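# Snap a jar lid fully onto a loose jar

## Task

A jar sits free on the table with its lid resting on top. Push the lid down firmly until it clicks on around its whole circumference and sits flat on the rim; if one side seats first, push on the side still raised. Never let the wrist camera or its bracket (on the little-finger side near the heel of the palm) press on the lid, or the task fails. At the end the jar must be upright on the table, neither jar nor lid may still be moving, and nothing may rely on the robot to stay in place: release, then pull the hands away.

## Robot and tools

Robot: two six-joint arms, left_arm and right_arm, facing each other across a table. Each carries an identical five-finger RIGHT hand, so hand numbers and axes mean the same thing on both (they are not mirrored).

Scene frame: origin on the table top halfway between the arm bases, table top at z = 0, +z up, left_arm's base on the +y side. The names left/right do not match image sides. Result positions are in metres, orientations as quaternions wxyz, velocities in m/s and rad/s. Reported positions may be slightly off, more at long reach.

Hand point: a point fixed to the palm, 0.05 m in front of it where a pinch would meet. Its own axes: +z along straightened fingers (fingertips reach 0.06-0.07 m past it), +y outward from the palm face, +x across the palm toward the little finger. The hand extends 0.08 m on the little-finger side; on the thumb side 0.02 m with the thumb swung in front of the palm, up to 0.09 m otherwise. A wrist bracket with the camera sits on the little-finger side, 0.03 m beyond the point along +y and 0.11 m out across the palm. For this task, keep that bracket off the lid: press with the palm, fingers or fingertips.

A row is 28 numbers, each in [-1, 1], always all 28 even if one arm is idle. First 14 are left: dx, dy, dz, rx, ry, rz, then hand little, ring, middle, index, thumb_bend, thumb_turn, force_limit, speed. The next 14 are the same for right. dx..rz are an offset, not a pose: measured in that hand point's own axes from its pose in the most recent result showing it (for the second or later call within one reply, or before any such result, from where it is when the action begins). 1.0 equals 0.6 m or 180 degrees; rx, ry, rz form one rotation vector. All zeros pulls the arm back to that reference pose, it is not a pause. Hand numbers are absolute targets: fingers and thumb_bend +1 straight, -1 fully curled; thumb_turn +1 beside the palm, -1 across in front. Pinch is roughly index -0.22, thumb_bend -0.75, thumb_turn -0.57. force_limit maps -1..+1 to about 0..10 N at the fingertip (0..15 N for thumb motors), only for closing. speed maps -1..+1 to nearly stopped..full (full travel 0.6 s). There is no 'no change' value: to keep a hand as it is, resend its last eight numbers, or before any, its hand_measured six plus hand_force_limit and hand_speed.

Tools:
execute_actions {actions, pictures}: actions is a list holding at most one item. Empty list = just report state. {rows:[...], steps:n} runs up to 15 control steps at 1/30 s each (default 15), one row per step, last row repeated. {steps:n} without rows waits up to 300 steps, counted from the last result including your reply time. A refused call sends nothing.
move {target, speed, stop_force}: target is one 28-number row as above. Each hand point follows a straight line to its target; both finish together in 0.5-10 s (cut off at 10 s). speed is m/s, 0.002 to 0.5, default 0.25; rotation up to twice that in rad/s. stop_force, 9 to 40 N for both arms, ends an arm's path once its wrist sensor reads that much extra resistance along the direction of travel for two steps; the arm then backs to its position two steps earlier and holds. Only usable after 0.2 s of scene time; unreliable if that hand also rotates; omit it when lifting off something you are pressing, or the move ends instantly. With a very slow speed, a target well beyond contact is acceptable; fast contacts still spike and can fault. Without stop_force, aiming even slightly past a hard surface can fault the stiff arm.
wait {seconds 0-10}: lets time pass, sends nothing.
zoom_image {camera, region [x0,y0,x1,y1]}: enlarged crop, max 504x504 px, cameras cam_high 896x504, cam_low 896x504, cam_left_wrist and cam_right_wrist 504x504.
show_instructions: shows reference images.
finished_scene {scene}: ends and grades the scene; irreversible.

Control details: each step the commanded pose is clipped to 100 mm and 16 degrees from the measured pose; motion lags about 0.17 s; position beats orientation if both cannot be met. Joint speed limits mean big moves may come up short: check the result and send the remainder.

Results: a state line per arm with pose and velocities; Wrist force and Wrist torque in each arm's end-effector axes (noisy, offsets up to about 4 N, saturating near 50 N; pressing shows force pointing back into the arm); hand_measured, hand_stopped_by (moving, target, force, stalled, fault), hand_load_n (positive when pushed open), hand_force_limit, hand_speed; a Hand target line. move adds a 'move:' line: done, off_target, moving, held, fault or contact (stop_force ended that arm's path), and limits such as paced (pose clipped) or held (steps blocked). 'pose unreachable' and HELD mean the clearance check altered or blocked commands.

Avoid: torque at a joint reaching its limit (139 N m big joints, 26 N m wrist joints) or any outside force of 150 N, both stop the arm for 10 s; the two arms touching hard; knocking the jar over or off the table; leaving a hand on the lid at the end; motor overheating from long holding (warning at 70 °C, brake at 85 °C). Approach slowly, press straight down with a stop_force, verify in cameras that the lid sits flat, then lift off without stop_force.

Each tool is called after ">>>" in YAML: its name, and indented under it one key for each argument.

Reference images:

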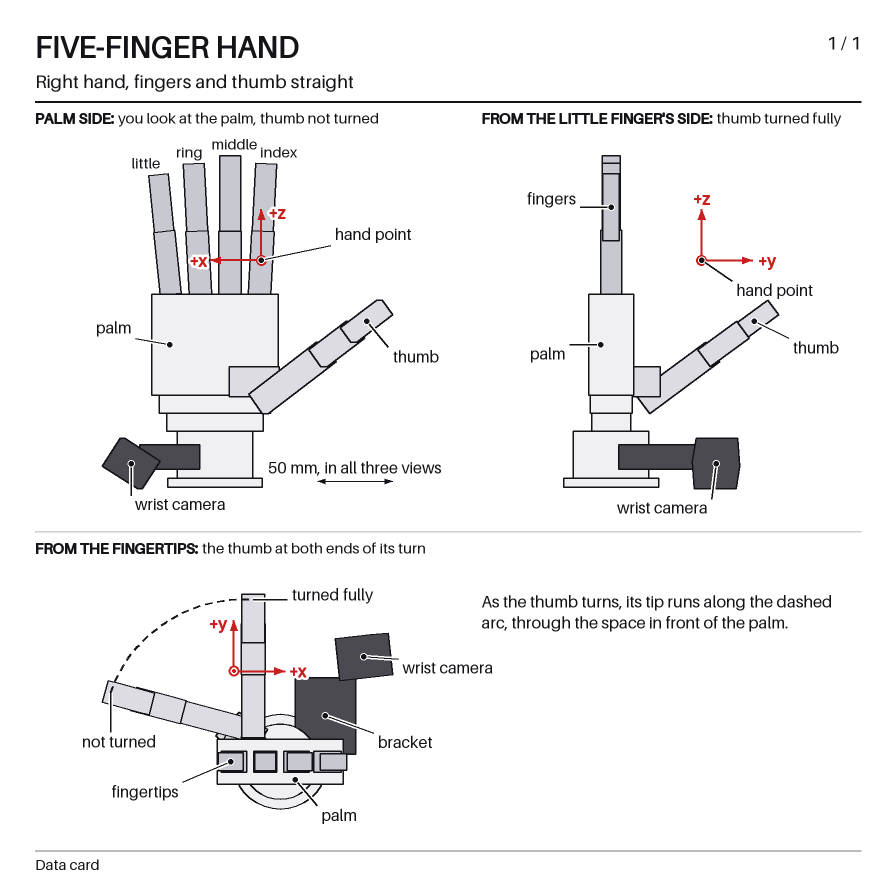

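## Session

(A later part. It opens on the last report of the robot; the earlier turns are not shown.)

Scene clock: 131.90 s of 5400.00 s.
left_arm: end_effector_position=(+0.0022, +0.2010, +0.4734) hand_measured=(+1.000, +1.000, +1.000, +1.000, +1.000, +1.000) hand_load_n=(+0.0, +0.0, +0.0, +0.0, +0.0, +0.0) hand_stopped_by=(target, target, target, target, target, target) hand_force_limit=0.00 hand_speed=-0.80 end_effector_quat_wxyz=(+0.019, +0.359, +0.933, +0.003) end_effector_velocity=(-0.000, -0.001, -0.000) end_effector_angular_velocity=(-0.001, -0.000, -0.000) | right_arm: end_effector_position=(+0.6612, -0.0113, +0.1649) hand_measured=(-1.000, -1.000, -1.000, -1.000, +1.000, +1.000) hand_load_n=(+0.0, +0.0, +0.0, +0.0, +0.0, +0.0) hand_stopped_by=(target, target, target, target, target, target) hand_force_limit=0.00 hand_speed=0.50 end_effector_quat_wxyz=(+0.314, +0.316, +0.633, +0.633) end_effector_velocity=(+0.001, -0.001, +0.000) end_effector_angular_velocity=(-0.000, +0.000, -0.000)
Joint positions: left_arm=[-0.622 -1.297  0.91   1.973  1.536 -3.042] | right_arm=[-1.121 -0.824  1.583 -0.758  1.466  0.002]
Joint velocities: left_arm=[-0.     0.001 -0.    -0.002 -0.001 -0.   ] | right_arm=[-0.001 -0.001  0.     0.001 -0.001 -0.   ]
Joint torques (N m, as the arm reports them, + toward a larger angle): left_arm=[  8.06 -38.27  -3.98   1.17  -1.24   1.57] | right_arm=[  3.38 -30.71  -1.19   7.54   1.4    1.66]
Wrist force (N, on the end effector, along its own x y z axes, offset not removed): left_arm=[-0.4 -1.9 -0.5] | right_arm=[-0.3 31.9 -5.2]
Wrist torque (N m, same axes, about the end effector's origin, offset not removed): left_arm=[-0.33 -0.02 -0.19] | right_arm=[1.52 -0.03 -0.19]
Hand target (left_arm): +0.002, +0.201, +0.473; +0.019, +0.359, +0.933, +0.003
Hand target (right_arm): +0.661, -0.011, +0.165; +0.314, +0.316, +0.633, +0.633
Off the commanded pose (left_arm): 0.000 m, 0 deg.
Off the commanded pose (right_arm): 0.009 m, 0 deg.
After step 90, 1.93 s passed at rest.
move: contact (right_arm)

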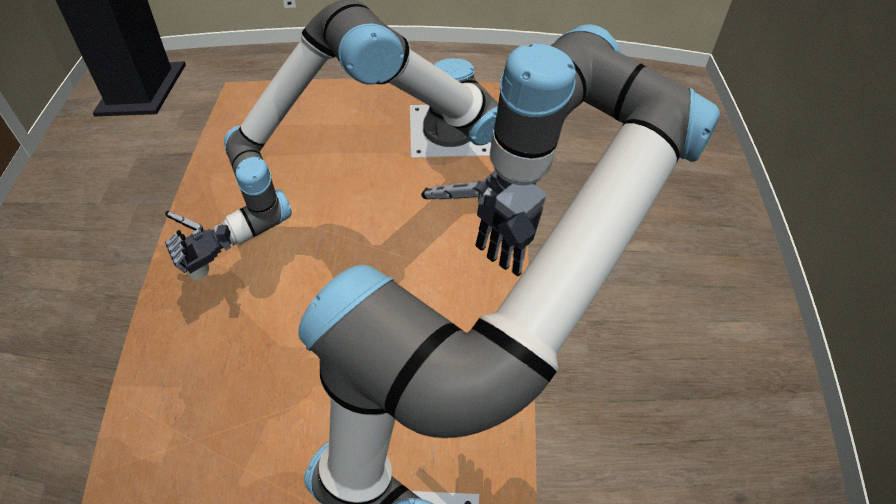

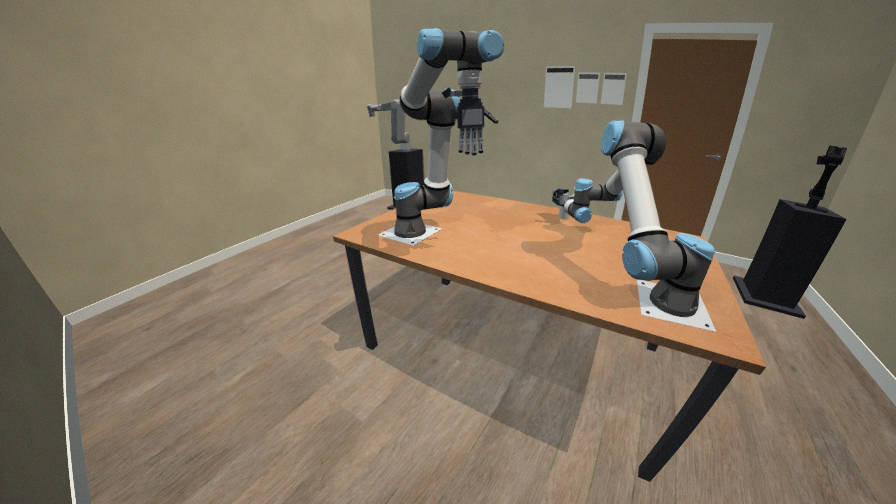

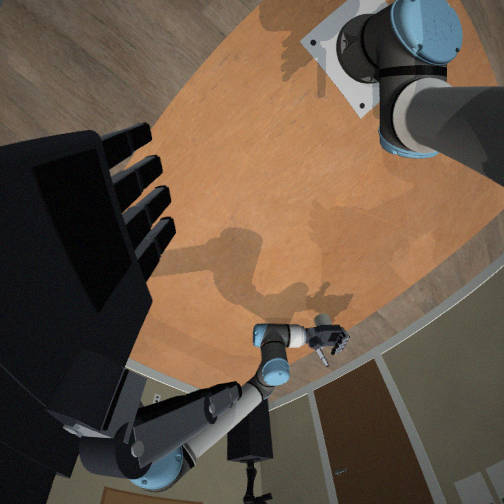

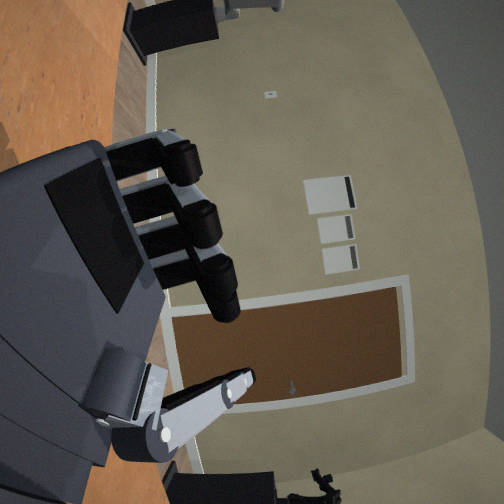

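>>> move:
  target: [0,0,0,0,0,0,1,1,1,1,1,1,0,-0.8,0,0.015,0,0,0,0,-1,-1,-1,-1,1,1,0,0.5]
  speed: 0.02

>>> move:
  target: [0,0,0,0,0,0,1,1,1,1,1,1,0,-0.8,-0.04,0,0.01,0,0,0,-1,-1,-1,-1,1,1,0,0.5]
  speed: 0.03

>>> move:
  target: [0,0,0,0,0,0,1,1,1,1,1,1,0,-0.8,0,-0.03,0,0,0,0,-1,-1,-1,-1,1,1,0,0.5]
  speed: 0.003
  stop_force: 40

>>> zoom_image:
  camera: "cam_left_wrist"
  region: [270,290,390,390]

Scene clock: 144.23 s of 5400.00 s.
left_arm: end_effector_position=(+0.0022, +0.2010, +0.4734) hand_measured=(+1.000, +1.000, +1.000, +1.000, +1.000, +1.000) hand_load_n=(+0.0, +0.0, +0.0, +0.0, +0.0, +0.0) hand_stopped_by=(target, target, target, target, target, target) hand_force_limit=0.00 hand_speed=-0.80 end_effector_quat_wxyz=(+0.019, +0.359, +0.933, +0.003) end_effector_velocity=(-0.000, -0.001, -0.000) end_effector_angular_velocity=(-0.001, -0.001, -0.001) | right_arm: end_effector_position=(+0.6612, -0.0113, +0.1738) hand_measured=(-1.000, -1.000, -1.000, -1.000, +1.000, +1.000) hand_load_n=(+0.0, +0.0, +0.0, +0.0, +0.0, +0.0) hand_stopped_by=(target, target, target, target, target, target) hand_force_limit=0.00 hand_speed=0.50 end_effector_quat_wxyz=(+0.314, +0.316, +0.633, +0.633) end_effector_velocity=(+0.000, -0.001, +0.001) end_effector_angular_velocity=(+0.000, -0.000, -0.001)
Joint positions: left_arm=[-0.622 -1.297  0.91   1.973  1.536 -3.042] | right_arm=[-1.121 -0.838  1.58  -0.742  1.466  0.002]
Joint velocities: left_arm=[-0.001  0.001 -0.    -0.001 -0.001  0.   ] | right_arm=[-0.001 -0.002 -0.     0.002  0.     0.   ]
Joint torques (N m, as the arm reports them, + toward a larger angle): left_arm=[  8.49 -38.85  -4.62   1.12  -1.11   1.6 ] | right_arm=[ -1.16 -56.27 -22.27   0.8    0.83   1.76]
Wrist force (N, on the end effector, along its own x y z axes, offset not removed): left_arm=[-0.8 -1.8 -0.8] | right_arm=[-1.4 0.5 2.0]
Wrist torque (N m, same axes, about the end effector's origin, offset not removed): left_arm=[-0.23 0.08 -0.14] | right_arm=[-0.16 0.11 0.03]
Hand target (left_arm): +0.002, +0.201, +0.473; +0.019, +0.359, +0.933, +0.003
Hand target (right_arm): +0.661, -0.011, +0.174; +0.314, +0.316, +0.633, +0.633
Off the commanded pose (left_arm): 0.000 m, 0 deg.
Off the commanded pose (right_arm): 0.000 m, 0 deg.
After step 90, 8.60 s passed at rest.
move: done

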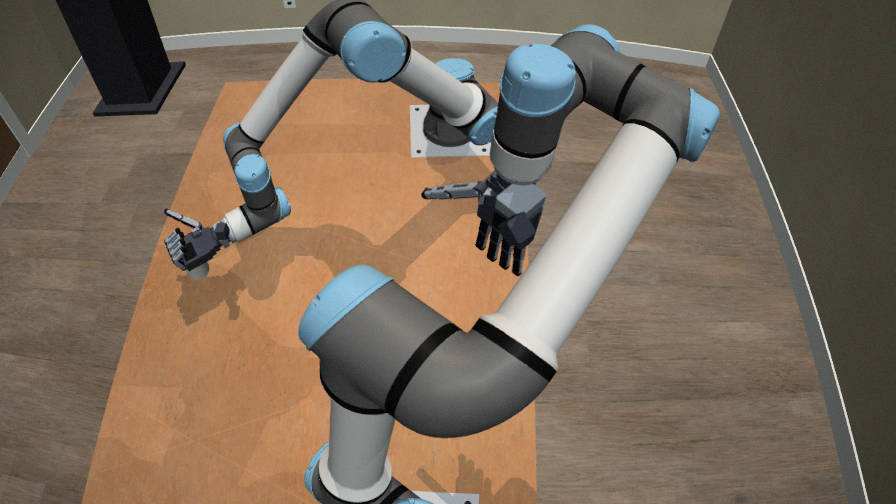

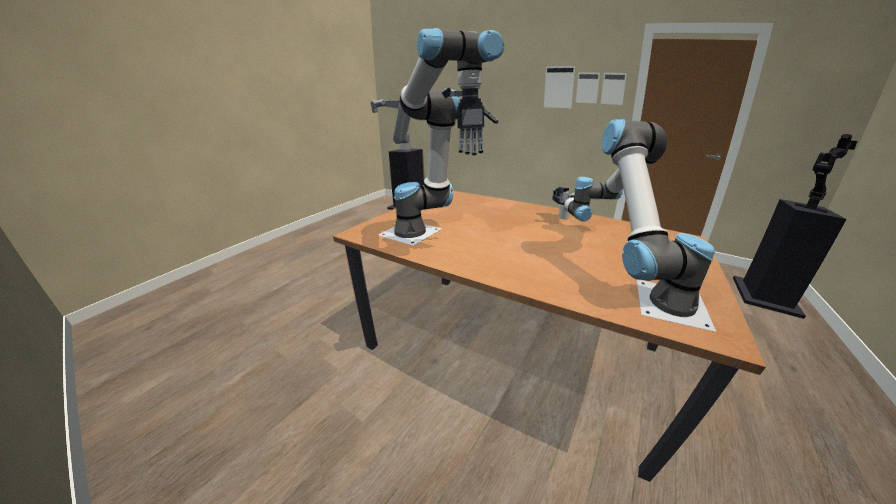

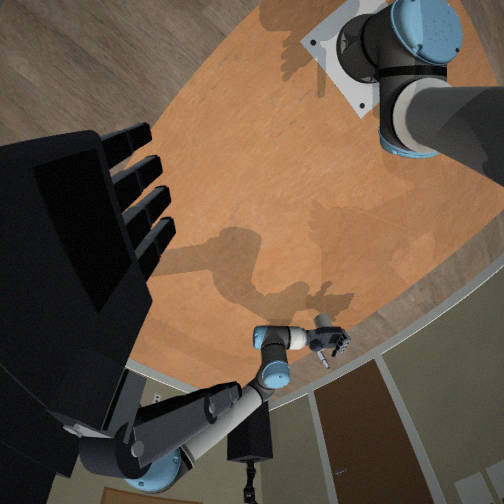

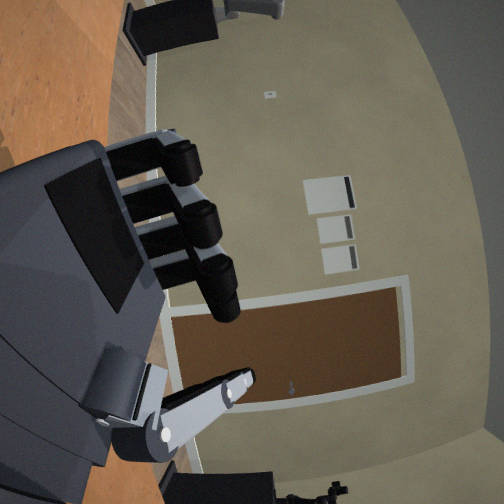

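Scene clock: 145.37 s of 5400.00 s.
left_arm: end_effector_position=(+0.0022, +0.2010, +0.4734) hand_measured=(+1.000, +1.000, +1.000, +1.000, +1.000, +1.000) hand_load_n=(+0.0, +0.0, +0.0, +0.0, +0.0, +0.0) hand_stopped_by=(target, target, target, target, target, target) hand_force_limit=0.00 hand_speed=-0.80 end_effector_quat_wxyz=(+0.019, +0.359, +0.933, +0.003) end_effector_velocity=(+0.000, +0.001, +0.000) end_effector_angular_velocity=(+0.001, -0.001, -0.001) | right_arm: end_effector_position=(+0.6804, -0.0268, +0.1738) hand_measured=(-1.000, -1.000, -1.000, -1.000, +1.000, +1.000) hand_load_n=(+0.0, +0.0, +0.0, +0.0, +0.0, +0.0) hand_stopped_by=(target, target, target, target, target, target) hand_force_limit=0.00 hand_speed=0.50 end_effector_quat_wxyz=(+0.314, +0.316, +0.633, +0.633) end_effector_velocity=(-0.000, +0.001, +0.000) end_effector_angular_velocity=(-0.000, -0.000, +0.004)
Joint positions: left_arm=[-0.622 -1.297  0.91   1.973  1.536 -3.042] | right_arm=[-1.161 -0.832  1.568 -0.736  1.426  0.002]
Joint velocities: left_arm=[-0.001 -0.001  0.     0.002 -0.    -0.   ] | right_arm=[ 0.001  0.    -0.001  0.    -0.003 -0.   ]
Joint torques (N m, as the arm reports them, + toward a larger angle): left_arm=[  7.62 -39.39  -3.89   1.28  -1.22   1.6 ] | right_arm=[ -6.97 -37.31 -21.11   0.97  -1.63  -1.64]
Wrist force (N, on the end effector, along its own x y z axes, offset not removed): left_arm=[-2.7 -1.0 -0.8] | right_arm=[-2.7 -1.3 0.1]
Wrist torque (N m, same axes, about the end effector's origin, offset not removed): left_arm=[-0.14 0.33 -0.26] | right_arm=[-0.24 0.43 -0.08]
Hand target (left_arm): +0.002, +0.201, +0.473; +0.019, +0.359, +0.933, +0.003
Hand target (right_arm): +0.680, -0.027, +0.174; +0.314, +0.316, +0.633, +0.633
Off the commanded pose (left_arm): 0.000 m, 0 deg.
Off the commanded pose (right_arm): 0.000 m, 0 deg.
move: done

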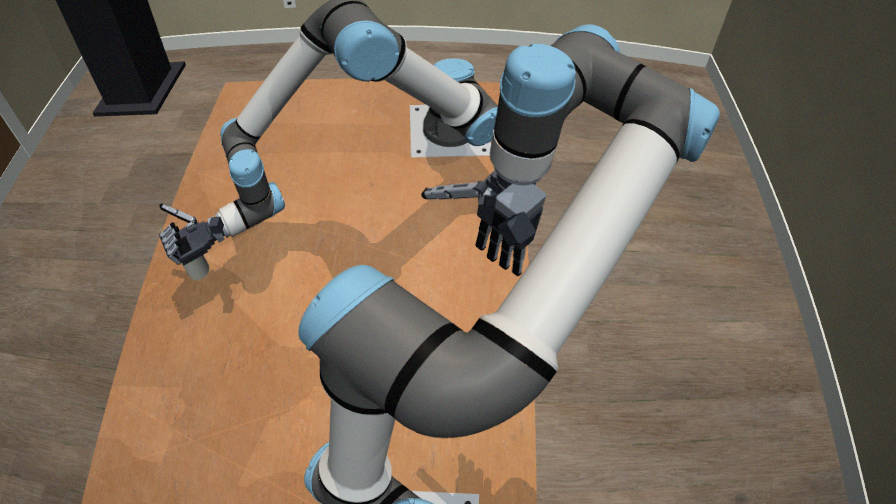

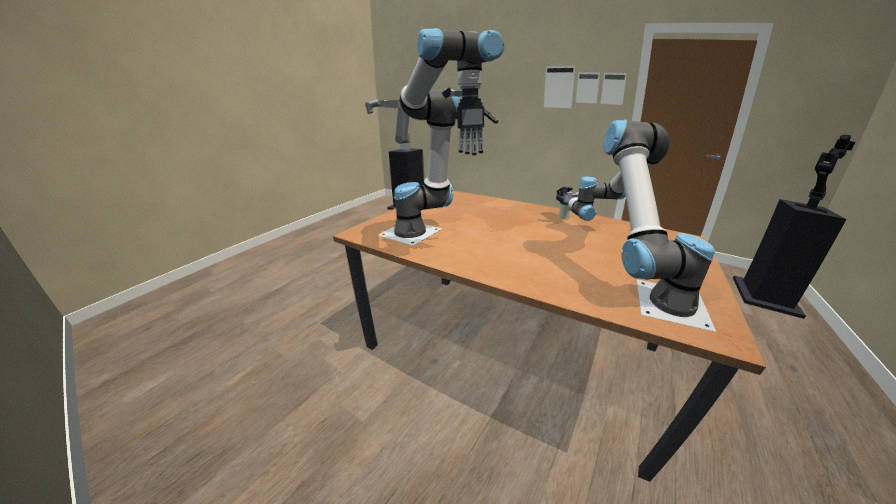

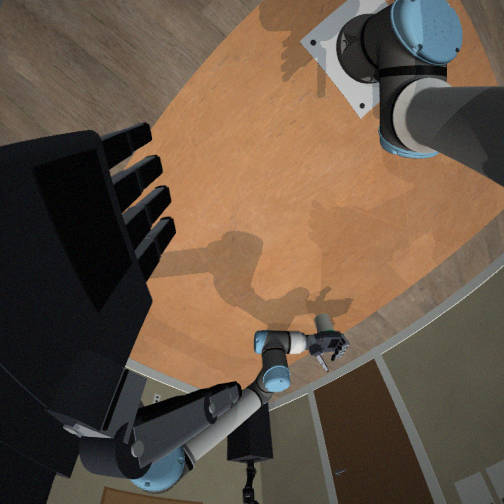

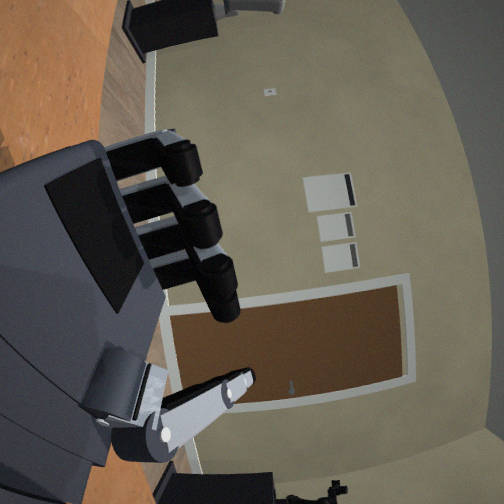

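Scene clock: 148.87 s of 5400.00 s.
left_arm: end_effector_position=(+0.0022, +0.2010, +0.4734) hand_measured=(+1.000, +1.000, +1.000, +1.000, +1.000, +1.000) hand_load_n=(+0.0, +0.0, +0.0, +0.0, +0.0, +0.0) hand_stopped_by=(target, target, target, target, target, target) hand_force_limit=0.00 hand_speed=-0.80 end_effector_quat_wxyz=(+0.019, +0.359, +0.933, +0.003) end_effector_velocity=(-0.001, +0.001, +0.000) end_effector_angular_velocity=(+0.003, -0.000, -0.003) | right_arm: end_effector_position=(+0.6804, -0.0268, +0.1646) hand_measured=(-1.000, -1.000, -1.000, -1.000, +1.000, +1.000) hand_load_n=(+0.0, +0.0, +0.0, +0.0, +0.0, +0.0) hand_stopped_by=(target, target, target, target, target, target) hand_force_limit=0.00 hand_speed=0.50 end_effector_quat_wxyz=(+0.315, +0.316, +0.632, +0.633) end_effector_velocity=(+0.000, -0.000, +0.000) end_effector_angular_velocity=(-0.001, +0.002, +0.000)
Joint positions: left_arm=[-0.622 -1.297  0.91   1.973  1.536 -3.042] | right_arm=[-1.161 -0.817  1.57  -0.754  1.426  0.002]
Joint velocities: left_arm=[-0.002  0.     0.     0.002  0.002  0.   ] | right_arm=[-0.    -0.001 -0.     0.004 -0.001  0.   ]
Joint torques (N m, as the arm reports them, + toward a larger angle): left_arm=[  7.29 -39.28  -3.67   1.03  -1.21   1.58] | right_arm=[  7.35 -19.48   3.65   9.59   1.06  -1.08]
Wrist force (N, on the end effector, along its own x y z axes, offset not removed): left_arm=[-1.5 -1.2 -1.3] | right_arm=[-2.1 46.8 -10.4]
Wrist torque (N m, same axes, about the end effector's origin, offset not removed): left_arm=[-0.07 0.13 -0.22] | right_arm=[2.94 0.56 0.65]
Hand target (left_arm): +0.002, +0.201, +0.473; +0.019, +0.359, +0.933, +0.003
Hand target (right_arm): +0.680, -0.027, +0.165; +0.315, +0.316, +0.632, +0.633
Off the commanded pose (left_arm): 0.000 m, 0 deg.
Off the commanded pose (right_arm): 0.009 m, 0 deg.
move: contact (right_arm)

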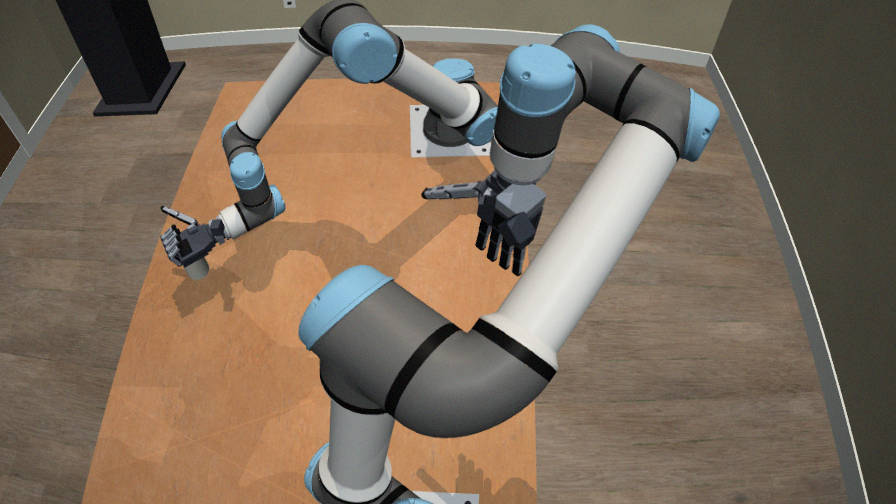

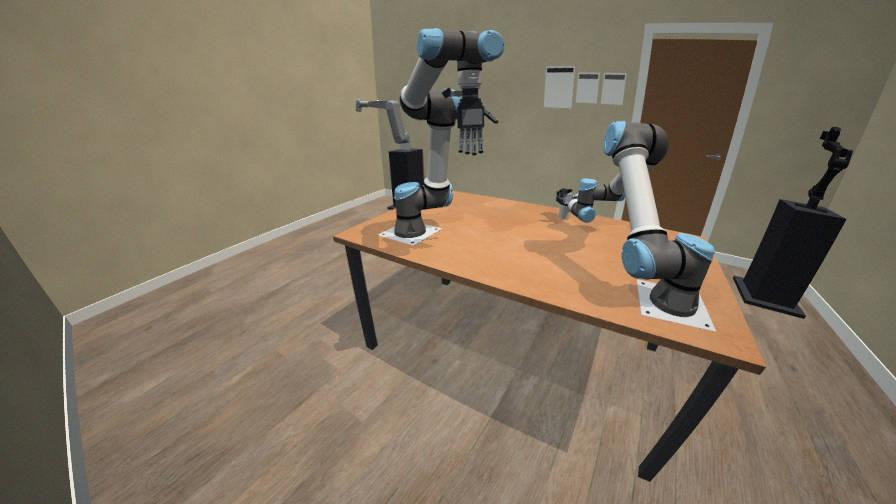

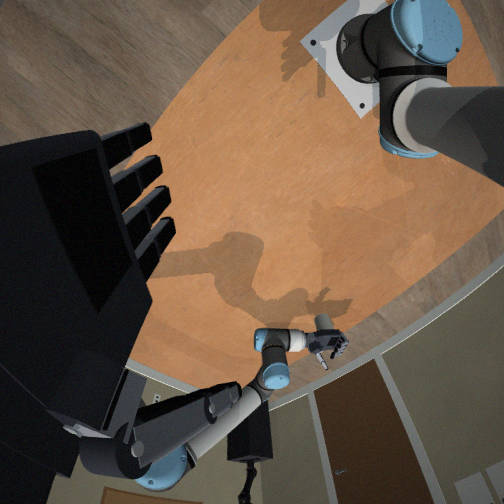

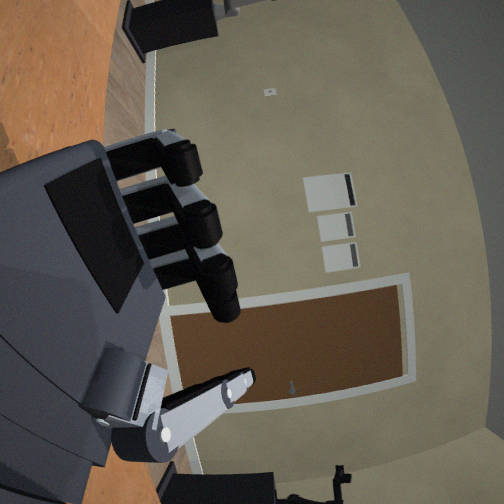

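Region (270, 290, 390, 390) of cam_left_wrist's 504x504 image, scaled by 4.200, with more detail than that image has.

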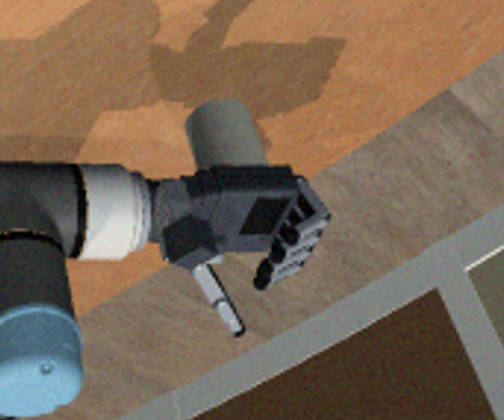

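>>> move:
  target: [0,0,0,0,0,0,1,1,1,1,1,1,0,-0.8,0,-0.0015,0,0,0,0,-1,-1,-1,-1,1,1,0,0.5]
  speed: 0.002

Scene clock: 154.37 s of 5400.00 s.
left_arm: end_effector_position=(+0.0022, +0.2010, +0.4734) hand_measured=(+1.000, +1.000, +1.000, +1.000, +1.000, +1.000) hand_load_n=(+0.0, +0.0, +0.0, +0.0, +0.0, +0.0) hand_stopped_by=(target, target, target, target, target, target) hand_force_limit=0.00 hand_speed=-0.80 end_effector_quat_wxyz=(+0.019, +0.359, +0.933, +0.003) end_effector_velocity=(+0.001, -0.001, +0.000) end_effector_angular_velocity=(-0.003, -0.000, +0.000) | right_arm: end_effector_position=(+0.6804, -0.0268, +0.1639) hand_measured=(-1.000, -1.000, -1.000, -1.000, +1.000, +1.000) hand_load_n=(+0.0, +0.0, +0.0, +0.0, +0.0, +0.0) hand_stopped_by=(target, target, target, target, target, target) hand_force_limit=0.00 hand_speed=0.50 end_effector_quat_wxyz=(+0.315, +0.316, +0.632, +0.634) end_effector_velocity=(-0.001, +0.001, -0.001) end_effector_angular_velocity=(-0.001, +0.000, +0.001)
Joint positions: left_arm=[-0.622 -1.297  0.91   1.973  1.536 -3.042] | right_arm=[-1.161 -0.816  1.571 -0.756  1.426  0.002]
Joint velocities: left_arm=[ 0.001 -0.    -0.    -0.001 -0.002  0.001] | right_arm=[ 0.001  0.001  0.    -0.     0.    -0.   ]
Joint torques (N m, as the arm reports them, + toward a larger angle): left_arm=[  7.96 -38.55  -3.59   1.19  -1.17   1.51] | right_arm=[ 3.36 21.36 18.06 10.12  1.4  -0.74]
Wrist force (N, on the end effector, along its own x y z axes, offset not removed): left_arm=[-1.7 -0.1 -1.0] | right_arm=[0.4 50.0 -17.5]
Wrist torque (N m, same axes, about the end effector's origin, offset not removed): left_arm=[-0.03 0.23 -0.12] | right_arm=[1.68 0.40 0.57]
Hand target (left_arm): +0.002, +0.201, +0.473; +0.019, +0.359, +0.933, +0.003
Hand target (right_arm): +0.680, -0.027, +0.164; +0.315, +0.316, +0.632, +0.633
Off the commanded pose (left_arm): 0.000 m, 0 deg.
Off the commanded pose (right_arm): 0.000 m, 0 deg.
After step 90, 1.77 s passed at rest.
move: done

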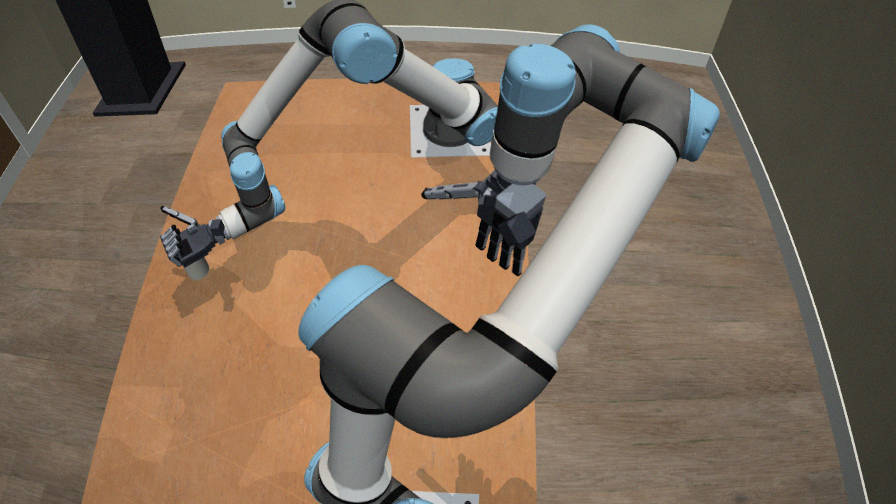

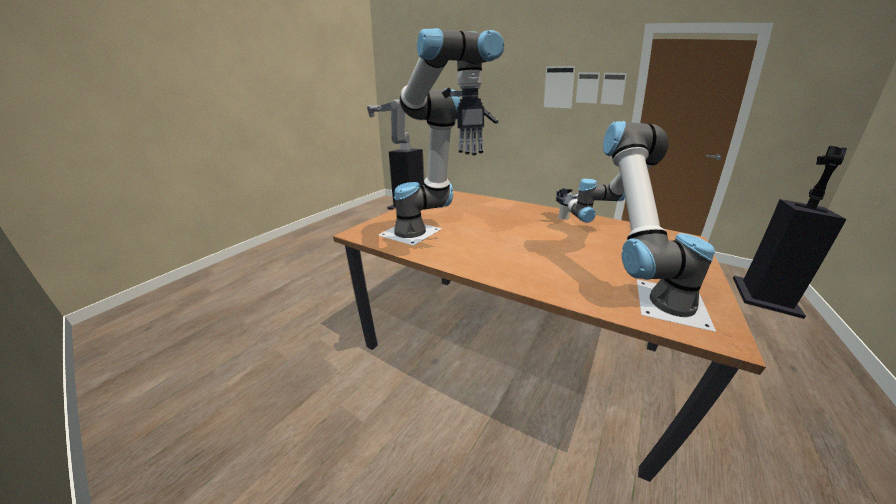

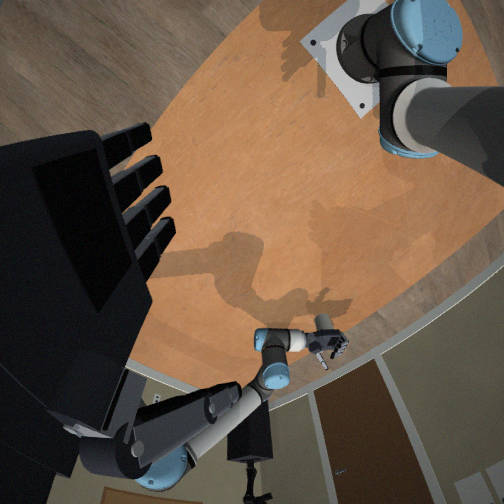

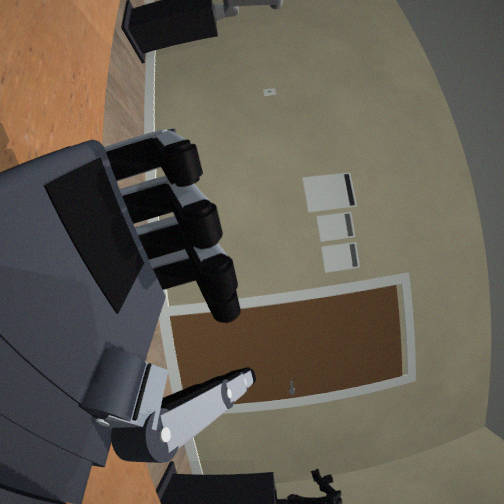

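About 95 N, and solid, so it has probably seated. I'll lift and inspect.

>>> move:
  target: [0,0,0,0,0,0,1,1,1,1,1,1,0,-0.8,0,0.2,0,0,0,0,-1,-1,-1,-1,1,1,0,0.5]
  speed: 0.1

>>> zoom_image:
  camera: "cam_low"
  region: [540,185,590,225]

>>> zoom_image:
  camera: "cam_high"
  region: [155,225,235,295]

>>> zoom_image:
  camera: "cam_left_wrist"
  region: [300,305,355,355]

Scene clock: 162.13 s of 5400.00 s.
left_arm: end_effector_position=(+0.0022, +0.2010, +0.4734) hand_measured=(+1.000, +1.000, +1.000, +1.000, +1.000, +1.000) hand_load_n=(+0.0, +0.0, +0.0, +0.0, +0.0, +0.0) hand_stopped_by=(target, target, target, target, target, target) hand_force_limit=0.00 hand_speed=-0.80 end_effector_quat_wxyz=(+0.019, +0.359, +0.933, +0.003) end_effector_velocity=(+0.000, -0.000, +0.000) end_effector_angular_velocity=(+0.000, -0.002, -0.001) | right_arm: end_effector_position=(+0.6806, -0.0269, +0.2839) hand_measured=(-1.000, -1.000, -1.000, -1.000, +1.000, +1.000) hand_load_n=(+0.0, +0.0, +0.0, +0.0, +0.0, +0.0) hand_stopped_by=(target, target, target, target, target, target) hand_force_limit=0.00 hand_speed=0.50 end_effector_quat_wxyz=(+0.315, +0.316, +0.632, +0.634) end_effector_velocity=(+0.000, +0.000, +0.001) end_effector_angular_velocity=(-0.000, +0.000, -0.000)
Joint positions: left_arm=[-0.622 -1.297  0.91   1.973  1.536 -3.042] | right_arm=[-1.162 -0.983  1.497 -0.515  1.426  0.003]
Joint velocities: left_arm=[-0.001  0.     0.     0.001 -0.002  0.   ] | right_arm=[ 0.    -0.001 -0.002  0.003  0.    -0.   ]
Joint torques (N m, as the arm reports them, + toward a larger angle): left_arm=[  8.15 -38.64  -4.48   1.1   -1.17   1.52] | right_arm=[ -9.81 -54.02 -25.13   0.81  -1.45   1.21]
Wrist force (N, on the end effector, along its own x y z axes, offset not removed): left_arm=[-1.6 -1.9 -1.1] | right_arm=[-1.5 -0.4 3.0]
Wrist torque (N m, same axes, about the end effector's origin, offset not removed): left_arm=[-0.23 0.16 -0.20] | right_arm=[-0.25 0.00 0.00]
Hand target (left_arm): +0.002, +0.201, +0.473; +0.019, +0.359, +0.933, +0.003
Hand target (right_arm): +0.681, -0.027, +0.284; +0.315, +0.316, +0.632, +0.634
Off the commanded pose (left_arm): 0.000 m, 0 deg.
Off the commanded pose (right_arm): 0.000 m, 0 deg.
After step 90, 3.17 s passed at rest.
move: done

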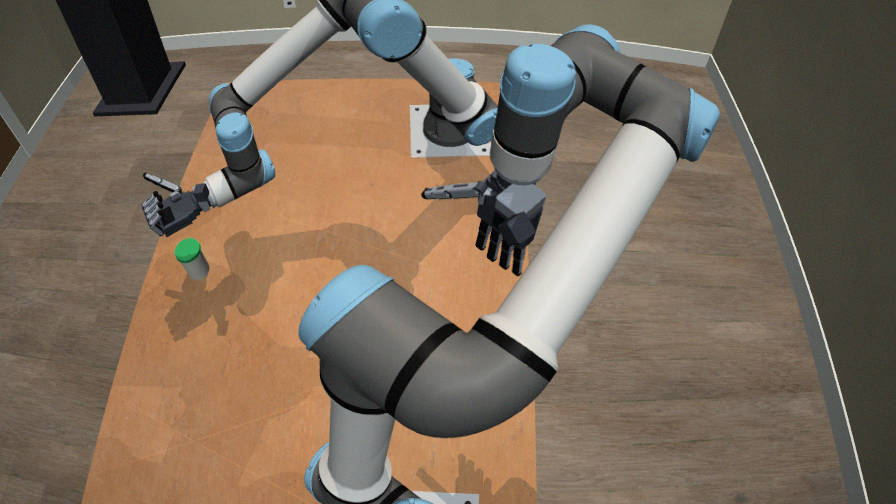

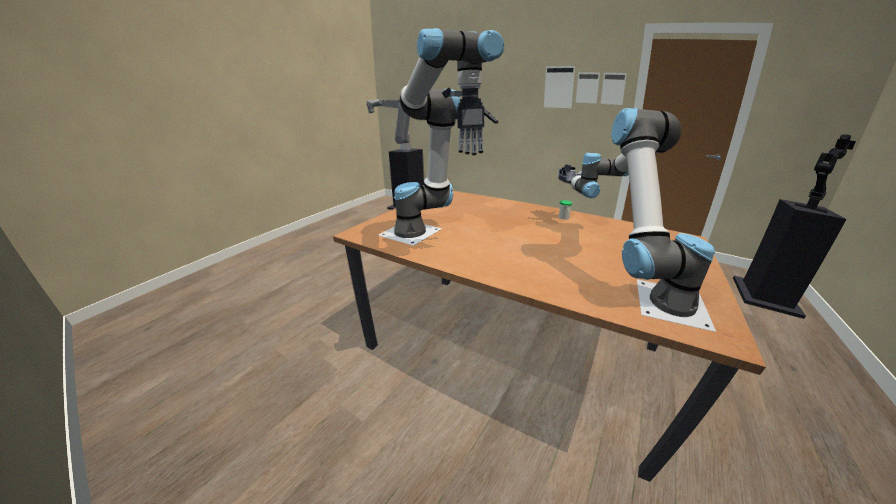

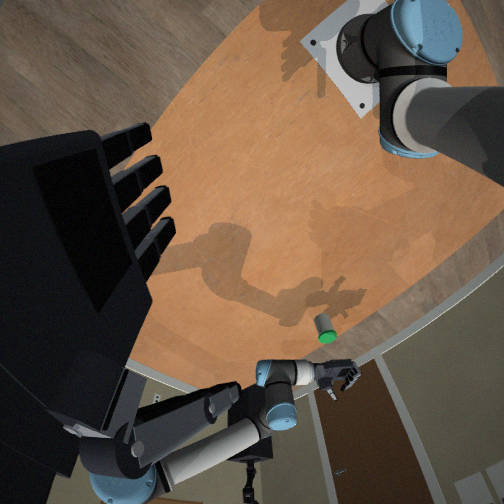

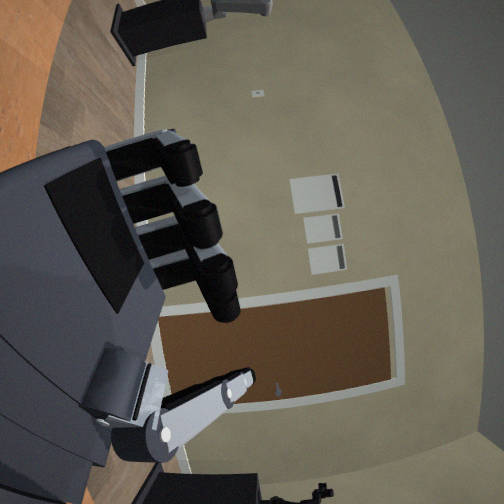

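Region (540, 185, 590, 225) of cam_low's 896x504 image, scaled by 10.080, with more detail than that image has; it fills the top 403 rows of this view, and the rest is white.

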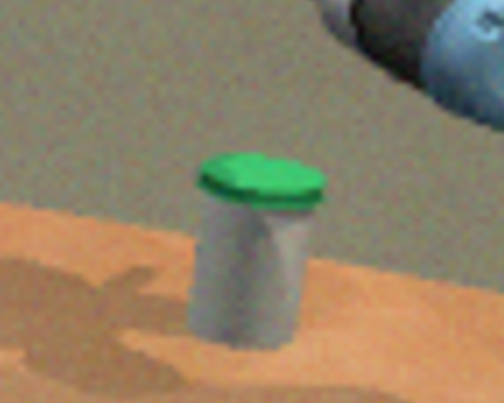

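Region (155, 225, 235, 295) of cam_high's 896x504 image, scaled by 6.300, with more detail than that image has; it fills the top 441 rows of this view, and the rest is white.

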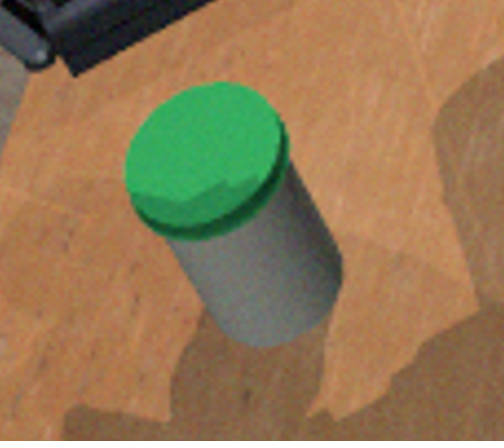

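Region (300, 305, 355, 355) of cam_left_wrist's 504x504 image, scaled by 9.164, with more detail than that image has; it fills the top 458 rows of this view, and the rest is white.

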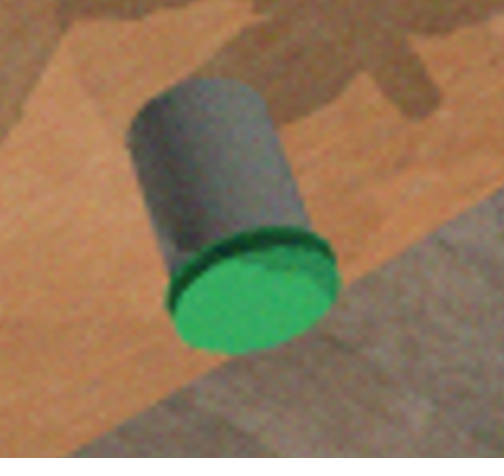

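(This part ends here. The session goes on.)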